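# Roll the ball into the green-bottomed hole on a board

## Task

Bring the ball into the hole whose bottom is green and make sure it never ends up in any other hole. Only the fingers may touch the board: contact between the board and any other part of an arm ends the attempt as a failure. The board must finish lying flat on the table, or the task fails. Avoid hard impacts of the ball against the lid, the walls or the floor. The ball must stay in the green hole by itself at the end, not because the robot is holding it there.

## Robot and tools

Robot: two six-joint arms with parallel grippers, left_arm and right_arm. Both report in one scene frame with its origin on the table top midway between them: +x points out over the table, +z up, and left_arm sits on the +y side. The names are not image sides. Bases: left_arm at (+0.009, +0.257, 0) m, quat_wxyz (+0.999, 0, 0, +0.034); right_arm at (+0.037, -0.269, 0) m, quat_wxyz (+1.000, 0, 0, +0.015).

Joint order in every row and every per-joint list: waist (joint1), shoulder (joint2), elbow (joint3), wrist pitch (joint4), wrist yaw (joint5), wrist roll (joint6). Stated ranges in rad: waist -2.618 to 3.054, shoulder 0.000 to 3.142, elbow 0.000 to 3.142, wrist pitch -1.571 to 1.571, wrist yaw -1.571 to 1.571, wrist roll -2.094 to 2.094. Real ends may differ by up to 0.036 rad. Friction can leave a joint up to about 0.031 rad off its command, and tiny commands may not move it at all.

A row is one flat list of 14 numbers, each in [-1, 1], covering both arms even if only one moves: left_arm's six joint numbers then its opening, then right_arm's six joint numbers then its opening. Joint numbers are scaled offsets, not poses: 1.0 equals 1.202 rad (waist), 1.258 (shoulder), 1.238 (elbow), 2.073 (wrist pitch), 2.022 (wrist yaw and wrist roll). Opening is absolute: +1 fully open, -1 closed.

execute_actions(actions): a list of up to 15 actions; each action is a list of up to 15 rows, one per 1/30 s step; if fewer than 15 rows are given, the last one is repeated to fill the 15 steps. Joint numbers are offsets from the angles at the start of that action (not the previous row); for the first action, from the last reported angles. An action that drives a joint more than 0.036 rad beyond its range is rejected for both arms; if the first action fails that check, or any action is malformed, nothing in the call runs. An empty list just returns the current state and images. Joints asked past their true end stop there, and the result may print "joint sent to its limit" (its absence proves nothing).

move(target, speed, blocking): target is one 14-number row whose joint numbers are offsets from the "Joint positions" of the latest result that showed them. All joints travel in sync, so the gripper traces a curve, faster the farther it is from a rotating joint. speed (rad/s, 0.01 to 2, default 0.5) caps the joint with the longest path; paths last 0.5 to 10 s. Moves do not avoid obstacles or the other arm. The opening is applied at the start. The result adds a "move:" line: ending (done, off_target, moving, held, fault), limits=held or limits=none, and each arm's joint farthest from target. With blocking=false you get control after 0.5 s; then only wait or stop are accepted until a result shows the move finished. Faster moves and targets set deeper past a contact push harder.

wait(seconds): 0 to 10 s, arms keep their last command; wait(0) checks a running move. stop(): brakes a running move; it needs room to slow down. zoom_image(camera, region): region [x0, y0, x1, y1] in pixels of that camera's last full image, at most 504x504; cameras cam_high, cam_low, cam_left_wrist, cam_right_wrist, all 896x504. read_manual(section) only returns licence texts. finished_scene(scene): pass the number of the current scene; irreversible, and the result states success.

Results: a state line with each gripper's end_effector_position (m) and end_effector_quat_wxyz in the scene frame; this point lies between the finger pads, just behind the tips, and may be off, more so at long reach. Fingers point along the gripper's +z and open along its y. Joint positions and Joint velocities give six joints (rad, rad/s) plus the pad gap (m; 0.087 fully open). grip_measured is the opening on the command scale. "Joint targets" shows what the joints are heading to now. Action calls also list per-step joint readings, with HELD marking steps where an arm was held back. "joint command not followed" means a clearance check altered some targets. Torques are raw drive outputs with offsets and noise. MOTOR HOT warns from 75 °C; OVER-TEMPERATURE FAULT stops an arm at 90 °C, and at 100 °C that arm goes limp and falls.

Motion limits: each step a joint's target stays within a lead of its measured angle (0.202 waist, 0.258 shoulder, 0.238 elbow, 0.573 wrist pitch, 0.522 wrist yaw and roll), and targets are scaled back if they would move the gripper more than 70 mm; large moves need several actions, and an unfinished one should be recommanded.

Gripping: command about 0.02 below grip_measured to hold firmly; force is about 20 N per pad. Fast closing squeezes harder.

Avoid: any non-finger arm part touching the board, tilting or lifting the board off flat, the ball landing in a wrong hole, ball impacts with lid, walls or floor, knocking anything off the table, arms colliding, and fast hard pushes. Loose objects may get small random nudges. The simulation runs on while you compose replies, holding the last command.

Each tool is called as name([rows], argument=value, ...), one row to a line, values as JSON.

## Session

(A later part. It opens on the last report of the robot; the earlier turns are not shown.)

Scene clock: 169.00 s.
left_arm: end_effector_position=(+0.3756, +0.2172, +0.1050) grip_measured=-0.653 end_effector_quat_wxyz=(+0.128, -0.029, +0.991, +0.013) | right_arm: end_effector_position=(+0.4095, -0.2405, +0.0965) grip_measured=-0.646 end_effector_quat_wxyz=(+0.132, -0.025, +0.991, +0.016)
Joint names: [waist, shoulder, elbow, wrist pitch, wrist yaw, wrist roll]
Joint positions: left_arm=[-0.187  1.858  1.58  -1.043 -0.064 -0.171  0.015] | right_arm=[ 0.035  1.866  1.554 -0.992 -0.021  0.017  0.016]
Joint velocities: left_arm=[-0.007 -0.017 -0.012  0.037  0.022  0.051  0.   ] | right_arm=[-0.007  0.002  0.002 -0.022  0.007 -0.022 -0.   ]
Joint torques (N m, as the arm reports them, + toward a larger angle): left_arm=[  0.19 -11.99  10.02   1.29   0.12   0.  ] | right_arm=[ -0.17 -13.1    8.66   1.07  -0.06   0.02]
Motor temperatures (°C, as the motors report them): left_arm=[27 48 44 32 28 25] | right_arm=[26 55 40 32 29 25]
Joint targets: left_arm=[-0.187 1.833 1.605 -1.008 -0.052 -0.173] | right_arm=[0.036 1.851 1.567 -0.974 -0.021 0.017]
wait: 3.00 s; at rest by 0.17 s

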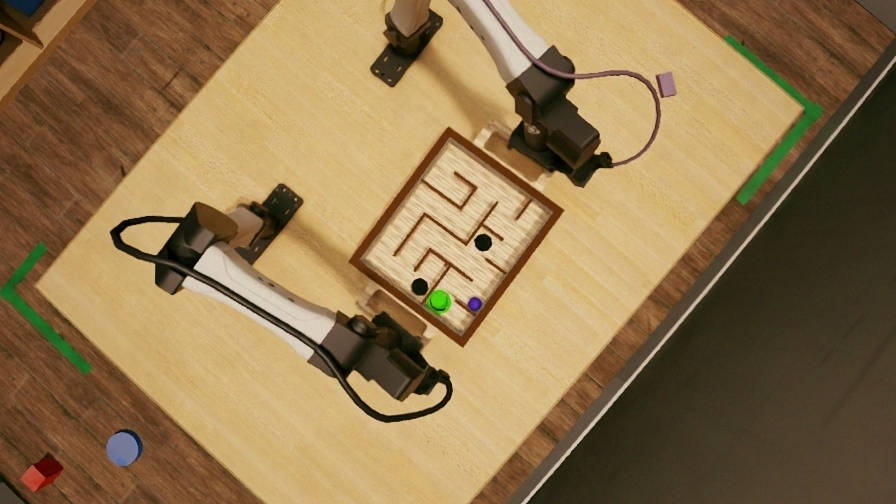

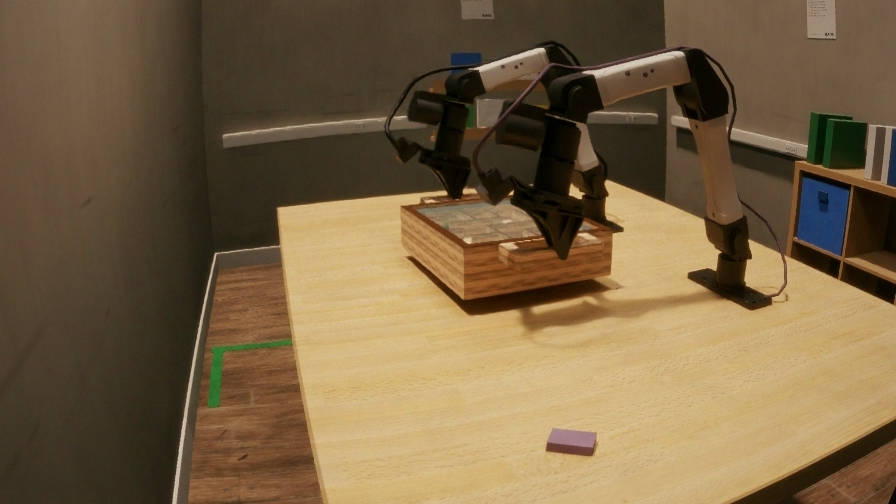

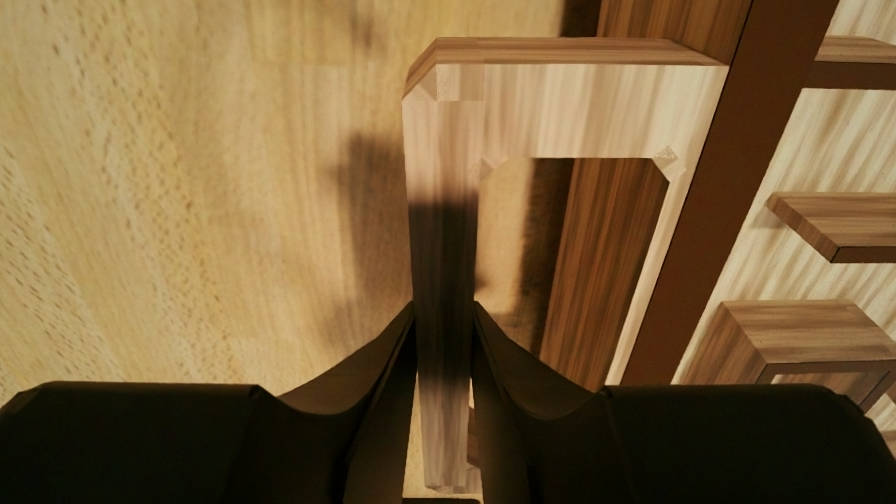

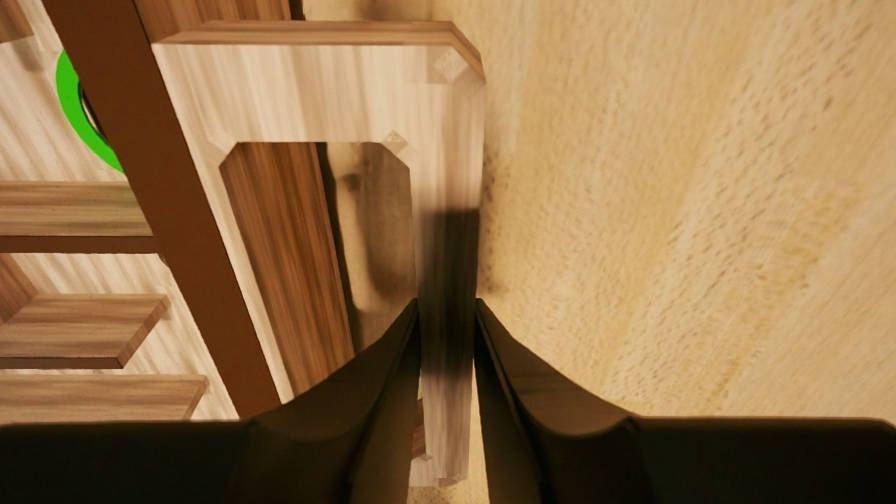

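execute_actions([
  [[0,-0.02,0.02,0.02,0,0,-0.75,0,-0.012,0.01,0.012,0,0,-0.75],[0,-0.02,0.02,0.024,0,0,-0.75,0,-0.012,0.01,0.016,0,0,-0.75],[0,-0.02,0.02,0.029,0,0,-0.75,0,-0.012,0.01,0.021,0,0,-0.75]],
])

wait(seconds=3)

Scene clock: 176.13 s.
left_arm: end_effector_position=(+0.3811, +0.2176, +0.1056) grip_measured=-0.653 end_effector_quat_wxyz=(+0.139, -0.029, +0.990, +0.015) | right_arm: end_effector_position=(+0.4150, -0.2402, +0.0971) grip_measured=-0.646 end_effector_quat_wxyz=(+0.143, -0.025, +0.989, +0.016)
Joint names: [waist, shoulder, elbow, wrist pitch, wrist yaw, wrist roll]
Joint positions: left_arm=[-0.187  1.858  1.58  -1.021 -0.069 -0.169  0.015] | right_arm=[ 0.035  1.866  1.554 -0.971 -0.021  0.017  0.016]
Joint velocities: left_arm=[ 0.002  0.007  0.017 -0.007  0.007  0.007 -0.001] | right_arm=[0.012 0.007 0.007 0.007 0.037 0.037 0.001]
Joint torques (N m, as the arm reports them, + toward a larger angle): left_arm=[  0.19 -12.03  10.05   1.37   0.05   0.01] | right_arm=[ -0.28 -12.94   8.59   1.17  -0.01   0.08]
Motor temperatures (°C, as the motors report them): left_arm=[27 49 44 33 28 25] | right_arm=[26 56 40 32 29 25]
Joint targets: left_arm=[-0.187 1.833 1.605 -0.983 -0.064 -0.171] | right_arm=[0.036 1.851 1.567 -0.949 -0.021 0.017]
Step readings (joint positions):
0: left_arm=[-0.187 1.858 1.580 -1.043 -0.064 -0.171] | right_arm=[0.035 1.866 1.554 -0.992 -0.021 0.017]
1: left_arm=[-0.187 1.858 1.580 -1.042 -0.064 -0.171] | right_arm=[0.035 1.866 1.554 -0.992 -0.021 0.017]
2: left_arm=[-0.187 1.858 1.580 -1.041 -0.065 -0.171] | right_arm=[0.035 1.866 1.554 -0.991 -0.021 0.017]
4: left_arm=[-0.187 1.858 1.580 -1.036 -0.066 -0.170] | right_arm=[0.035 1.866 1.554 -0.986 -0.021 0.017]
8: left_arm=[-0.187 1.858 1.580 -1.025 -0.069 -0.169] | right_arm=[0.035 1.866 1.554 -0.974 -0.021 0.017]
15: Joint positions above

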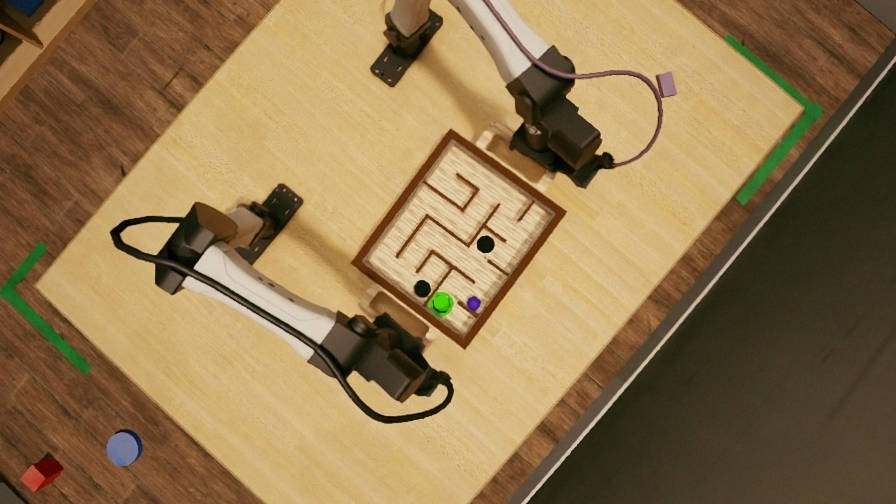

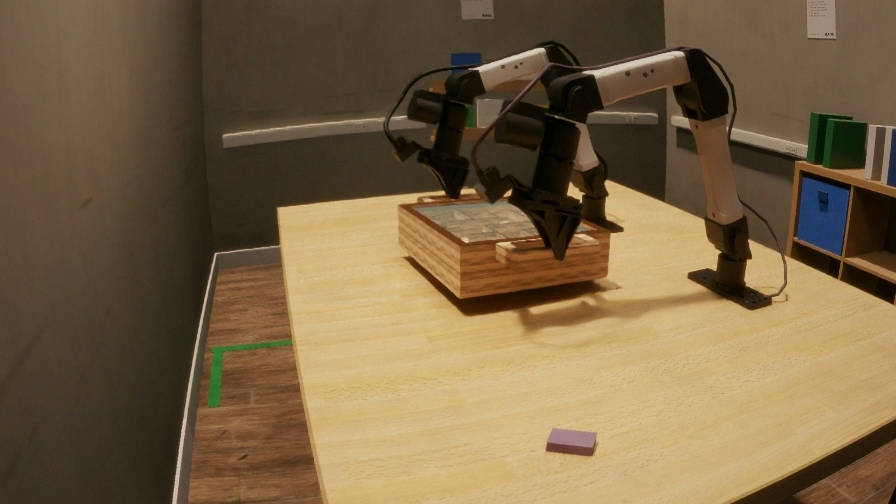

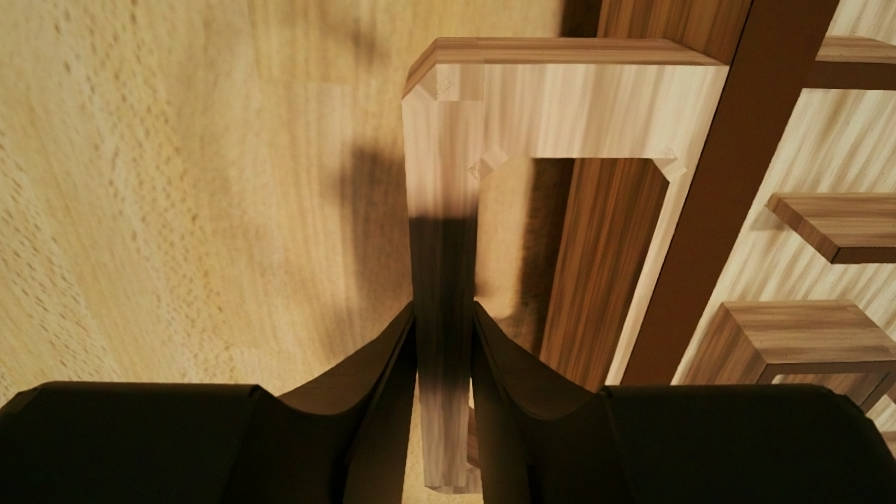

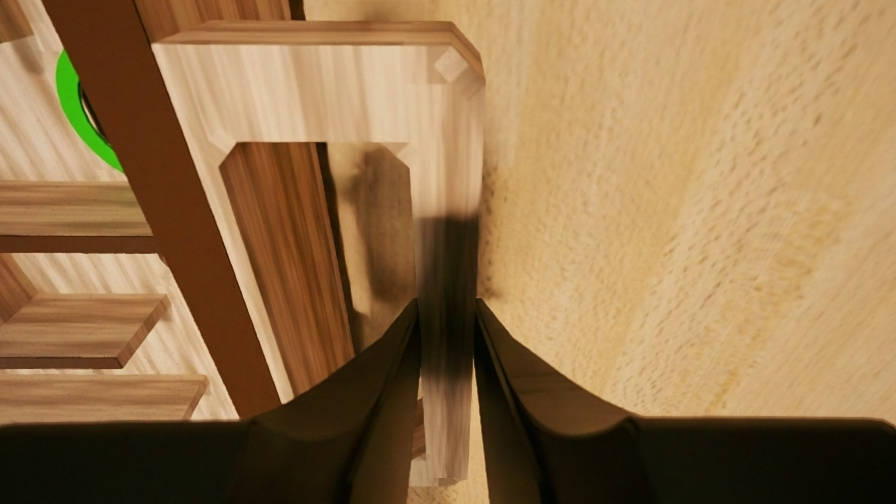

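Scene clock: 179.13 s.
left_arm: end_effector_position=(+0.3813, +0.2175, +0.1056) grip_measured=-0.653 end_effector_quat_wxyz=(+0.139, -0.029, +0.990, +0.014) | right_arm: end_effector_position=(+0.4150, -0.2402, +0.0971) grip_measured=-0.646 end_effector_quat_wxyz=(+0.143, -0.025, +0.989, +0.016)
Joint names: [waist, shoulder, elbow, wrist pitch, wrist yaw, wrist roll]
Joint positions: left_arm=[-0.187  1.858  1.58  -1.02  -0.069 -0.169  0.015] | right_arm=[ 0.035  1.866  1.554 -0.97  -0.021  0.017  0.016]
Joint velocities: left_arm=[ 0.007 -0.037  0.002 -0.007 -0.022  0.007  0.   ] | right_arm=[-0.012 -0.007 -0.007  0.051 -0.007 -0.007 -0.   ]
Joint torques (N m, as the arm reports them, + toward a larger angle): left_arm=[  0.18 -12.03  10.06   1.37   0.06   0.  ] | right_arm=[ -0.01 -12.91   8.58   1.16  -0.02   0.11]
Motor temperatures (°C, as the motors report them): left_arm=[27 49 44 33 28 25] | right_arm=[26 56 40 32 29 25]
Joint targets: left_arm=[-0.187 1.833 1.605 -0.982 -0.064 -0.171] | right_arm=[0.035 1.851 1.567 -0.949 -0.021 0.017]
wait: 3.00 s; at rest by 0.17 s

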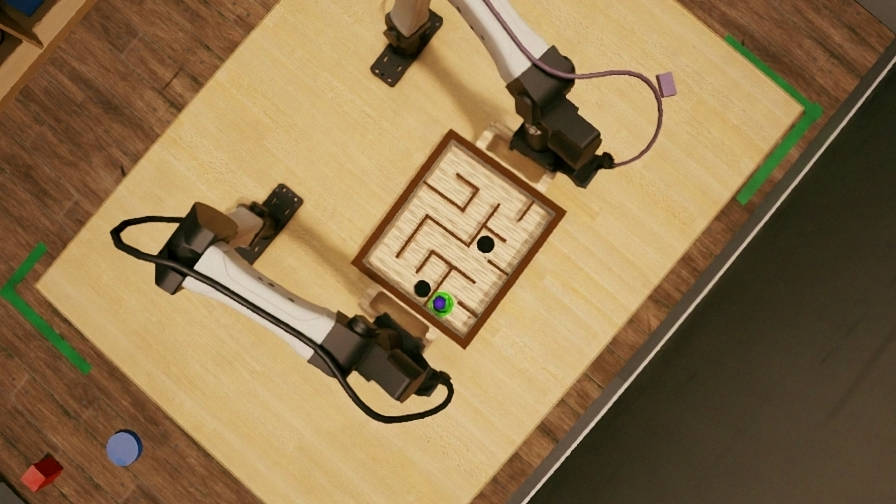

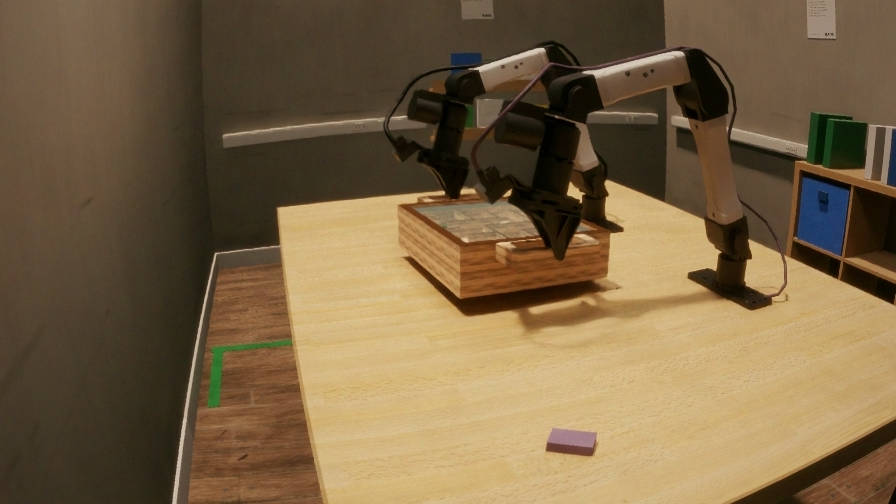

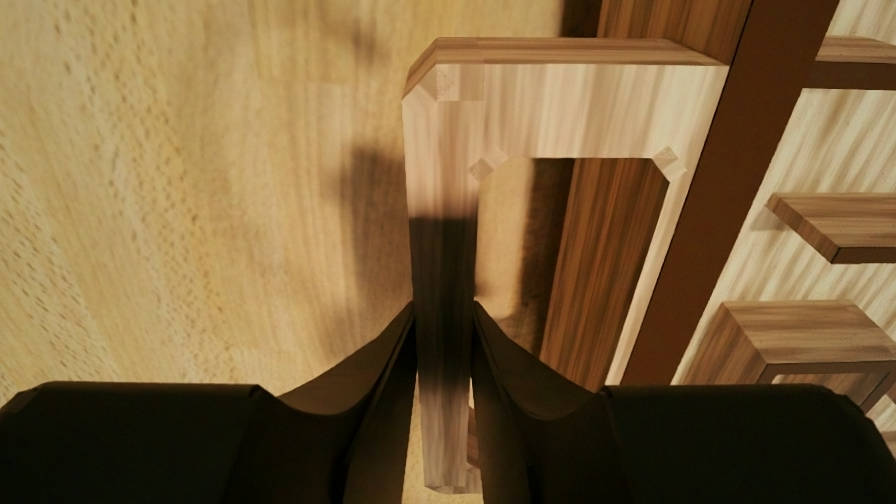

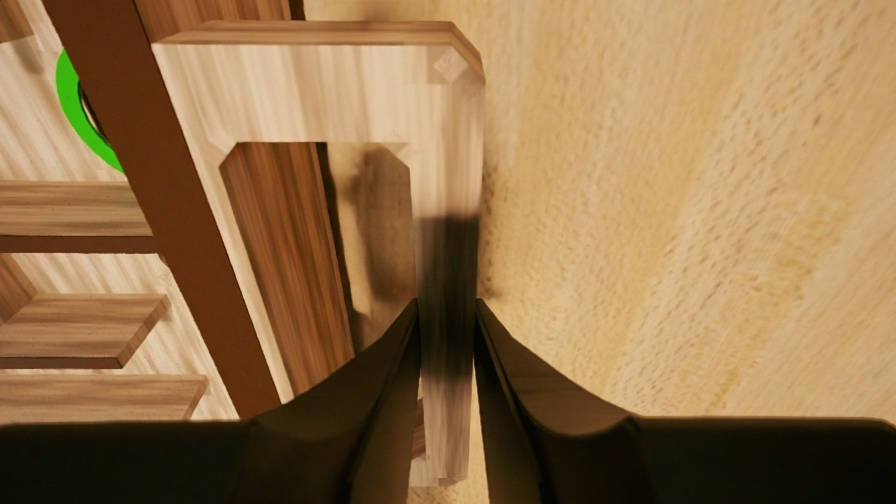

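Ball is in; lowering.

move(target=[0,-0.02,-0.105,0.06,0.015,0,-0.75,0,-0.012,-0.076,0.033,0.012,0,-0.75], speed=0.14)

Scene clock: 183.60 s.
left_arm: end_effector_position=(+0.3705, +0.2147, +0.0758) grip_measured=-0.654 end_effector_quat_wxyz=(+0.122, -0.027, +0.992, +0.005) | right_arm: end_effector_position=(+0.4025, -0.2433, +0.0762) grip_measured=-0.646 end_effector_quat_wxyz=(+0.123, -0.024, +0.992, +0.009)
Joint names: [waist, shoulder, elbow, wrist pitch, wrist yaw, wrist roll]
Joint positions: left_arm=[-0.187  1.86   1.466 -0.936 -0.046 -0.169  0.015] | right_arm=[ 0.035  1.866  1.475 -0.933 -0.007  0.018  0.016]
Joint velocities: left_arm=[-0.012 -0.012  0.012  0.037 -0.037 -0.051  0.   ] | right_arm=[ 0.007  0.002 -0.002  0.066 -0.037 -0.037  0.   ]
Joint torques (N m, as the arm reports them, + toward a larger angle): left_arm=[  0.19 -12.     6.64   1.34   0.08   0.02] | right_arm=[ -0.08 -12.97   6.42   1.14   0.13  -0.01]
Motor temperatures (°C, as the motors report them): left_arm=[27 49 44 33 28 25] | right_arm=[26 56 40 32 29 25]
Joint targets: left_arm=[-0.187 1.833 1.450 -0.896 -0.039 -0.169] | right_arm=[0.035 1.851 1.460 -0.902 0.003 0.017]
move: off_target (left_arm, right_arm); limits=none; left_arm: farthest joint: the wrist pitch, 0.041 radians from its target (0.125 radians at the start); right_arm: farthest joint: the wrist pitch, 0.032 radians from its target (0.069 radians at the start)

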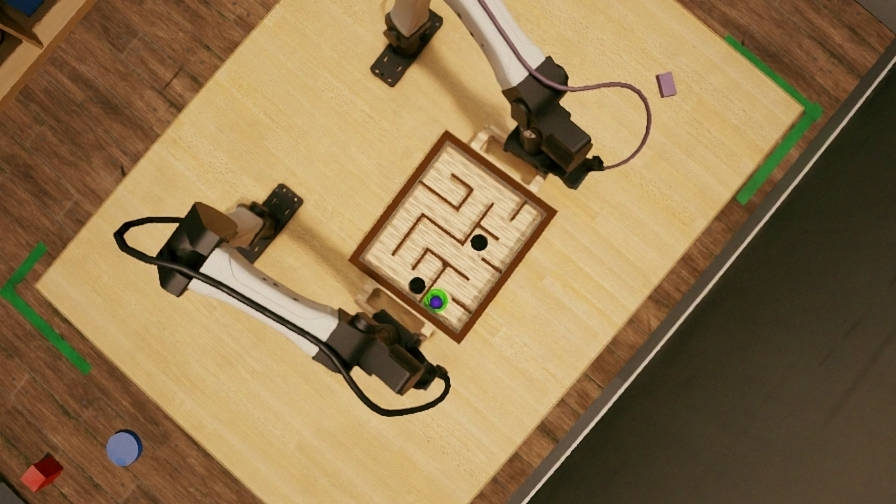

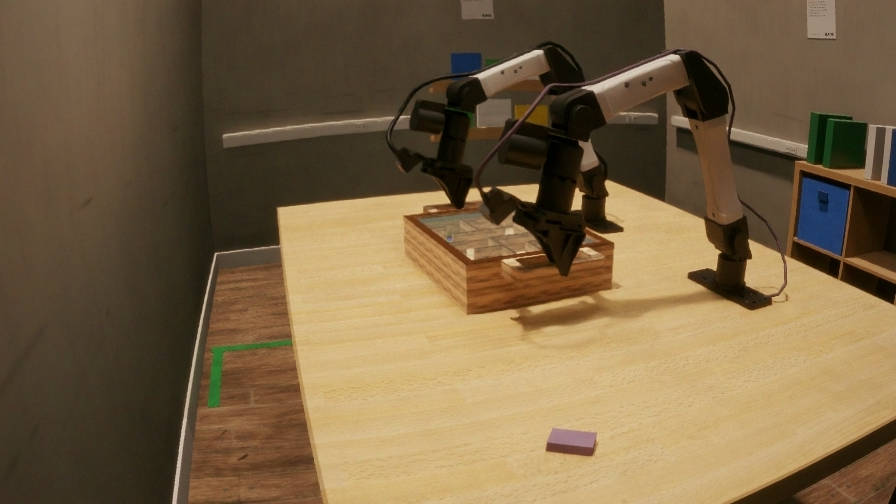

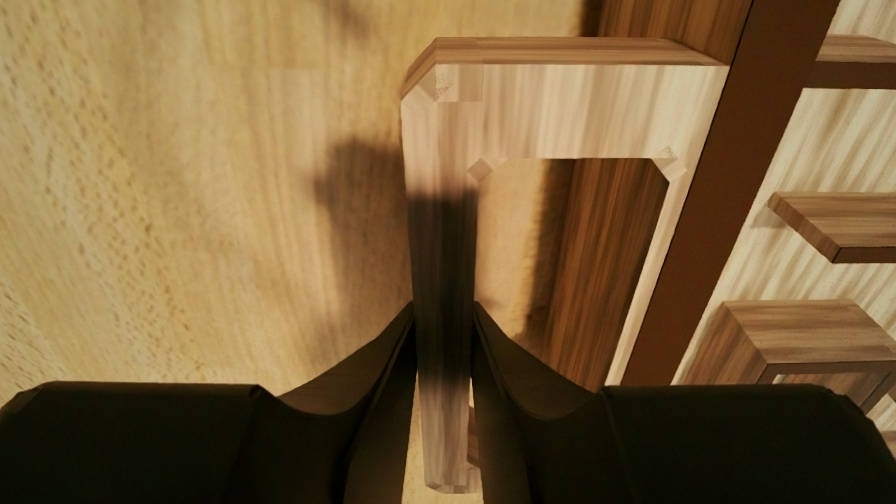

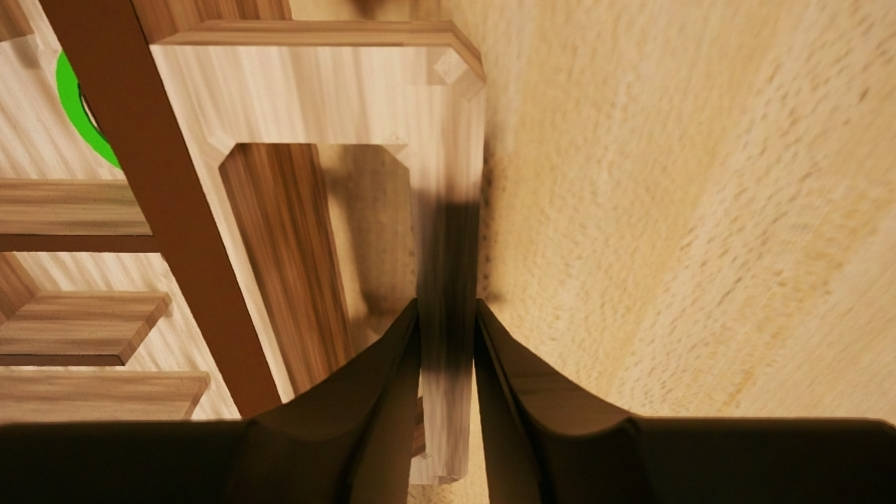

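execute_actions([
  [[0,0,0,0,0,0,-0.75,0,0,0,0,0,0,-0.75],[0,0,0,0,0,0,-0.75,0,0,0,0,0,0,-0.75],[0,0,0,0,0,0,-0.6,0,0,0,0,0,0,-0.6],[0,0,0,0,0,0,-0.4,0,0,0,0,0,0,-0.4],[0,0,0,0,0,0,-0.2,0,0,0,0,0,0,-0.2],[0,0,0,0,0,0,0,0,0,0,0,0,0,0]],
])

Scene clock: 189.40 s.
left_arm: end_effector_position=(+0.3704, +0.2147, +0.0758) grip_measured=+0.000 end_effector_quat_wxyz=(+0.122, -0.027, +0.992, +0.005) | right_arm: end_effector_position=(+0.4025, -0.2433, +0.0762) grip_measured=+0.000 end_effector_quat_wxyz=(+0.123, -0.024, +0.992, +0.009)
Joint names: [waist, shoulder, elbow, wrist pitch, wrist yaw, wrist roll]
Joint positions: left_arm=[-0.187  1.86   1.466 -0.937 -0.046 -0.169  0.044] | right_arm=[ 0.035  1.866  1.475 -0.933 -0.007  0.018  0.044]
Joint velocities: left_arm=[ 0.012 -0.017 -0.007 -0.022  0.066 -0.022  0.   ] | right_arm=[-0.007 -0.002 -0.007  0.022 -0.081  0.022 -0.   ]
Joint torques (N m, as the arm reports them, + toward a larger angle): left_arm=[ 0.19 -9.89  7.93  0.9   0.01  0.02] | right_arm=[ -0.2  -11.62   7.43   0.9    0.     0.  ]
Motor temperatures (°C, as the motors report them): left_arm=[27 49 44 33 28 25] | right_arm=[26 56 39 32 29 25]
Joint targets: left_arm=[-0.187 1.860 1.466 -0.936 -0.046 -0.169] | right_arm=[0.036 1.866 1.475 -0.933 -0.007 0.018]
Step readings (joint positions):
0: left_arm=[-0.187 1.860 1.466 -0.936 -0.046 -0.169] | right_arm=[0.035 1.866 1.475 -0.933 -0.007 0.018]
1: left_arm=[-0.187 1.860 1.466 -0.937 -0.046 -0.169] | right_arm=[0.035 1.866 1.475 -0.934 -0.007 0.018]
2: left_arm=[-0.187 1.860 1.466 -0.937 -0.046 -0.169] | right_arm=[0.035 1.866 1.475 -0.934 -0.007 0.018]
4: left_arm=[-0.187 1.860 1.466 -0.937 -0.046 -0.169] | right_arm=[0.035 1.866 1.475 -0.933 -0.007 0.018]
8: left_arm=[-0.187 1.860 1.466 -0.937 -0.046 -0.169] | right_arm=[0.035 1.866 1.475 -0.933 -0.007 0.018]
15: Joint positions above

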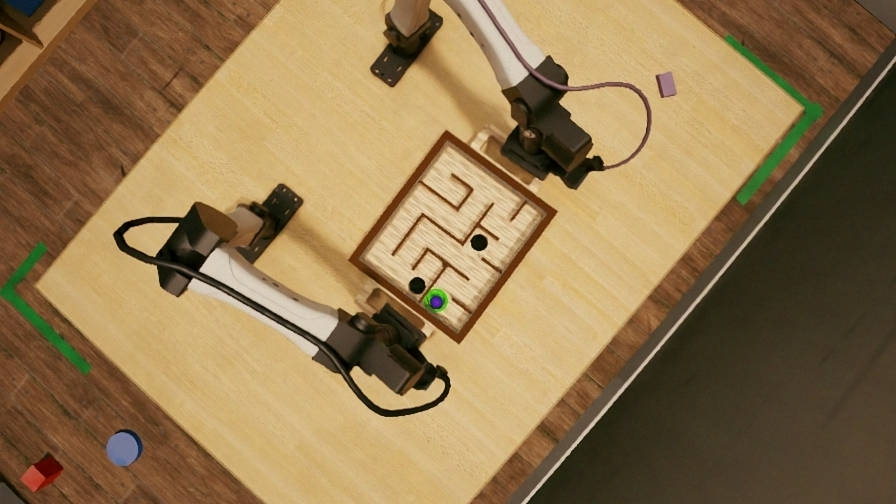

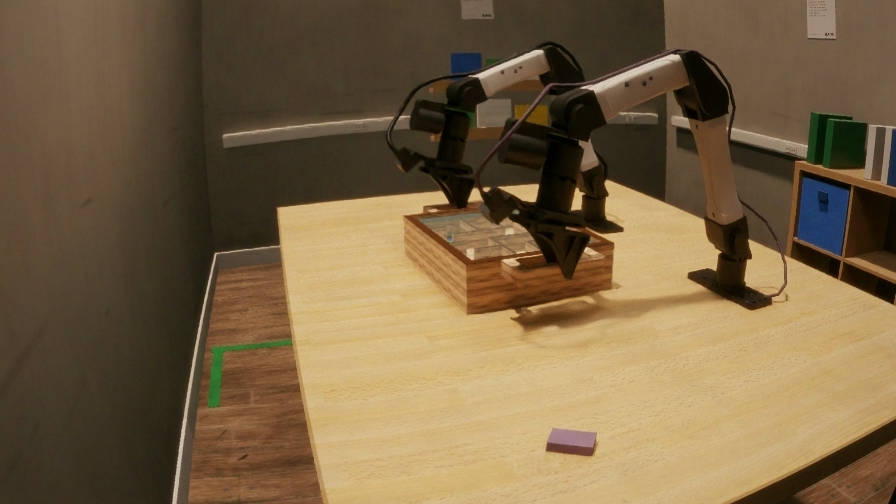

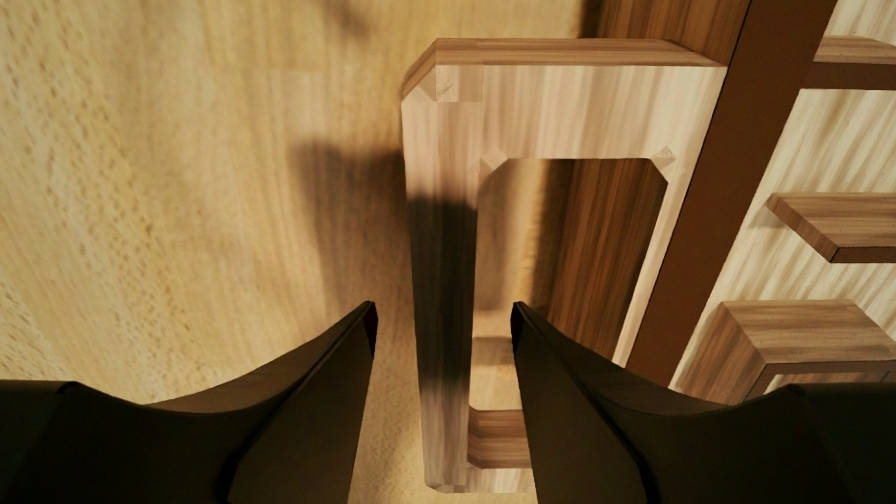

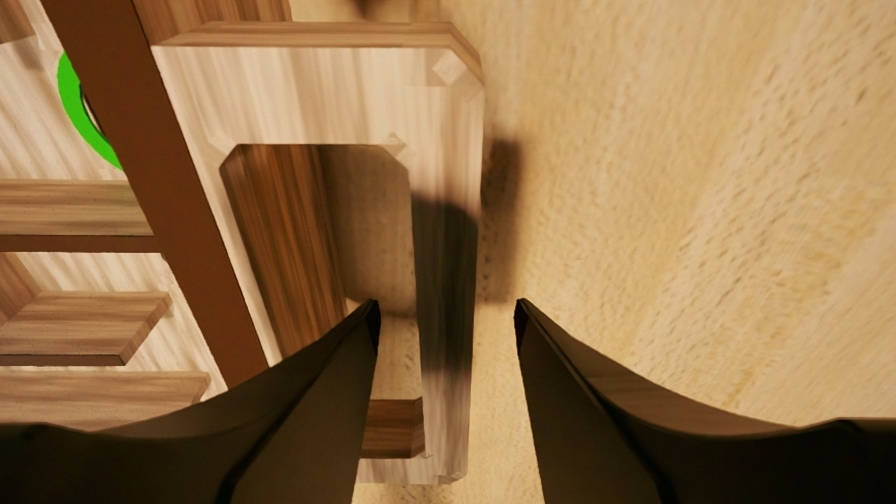

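finished_scene(scene=2)

The scene is finished: the task was done.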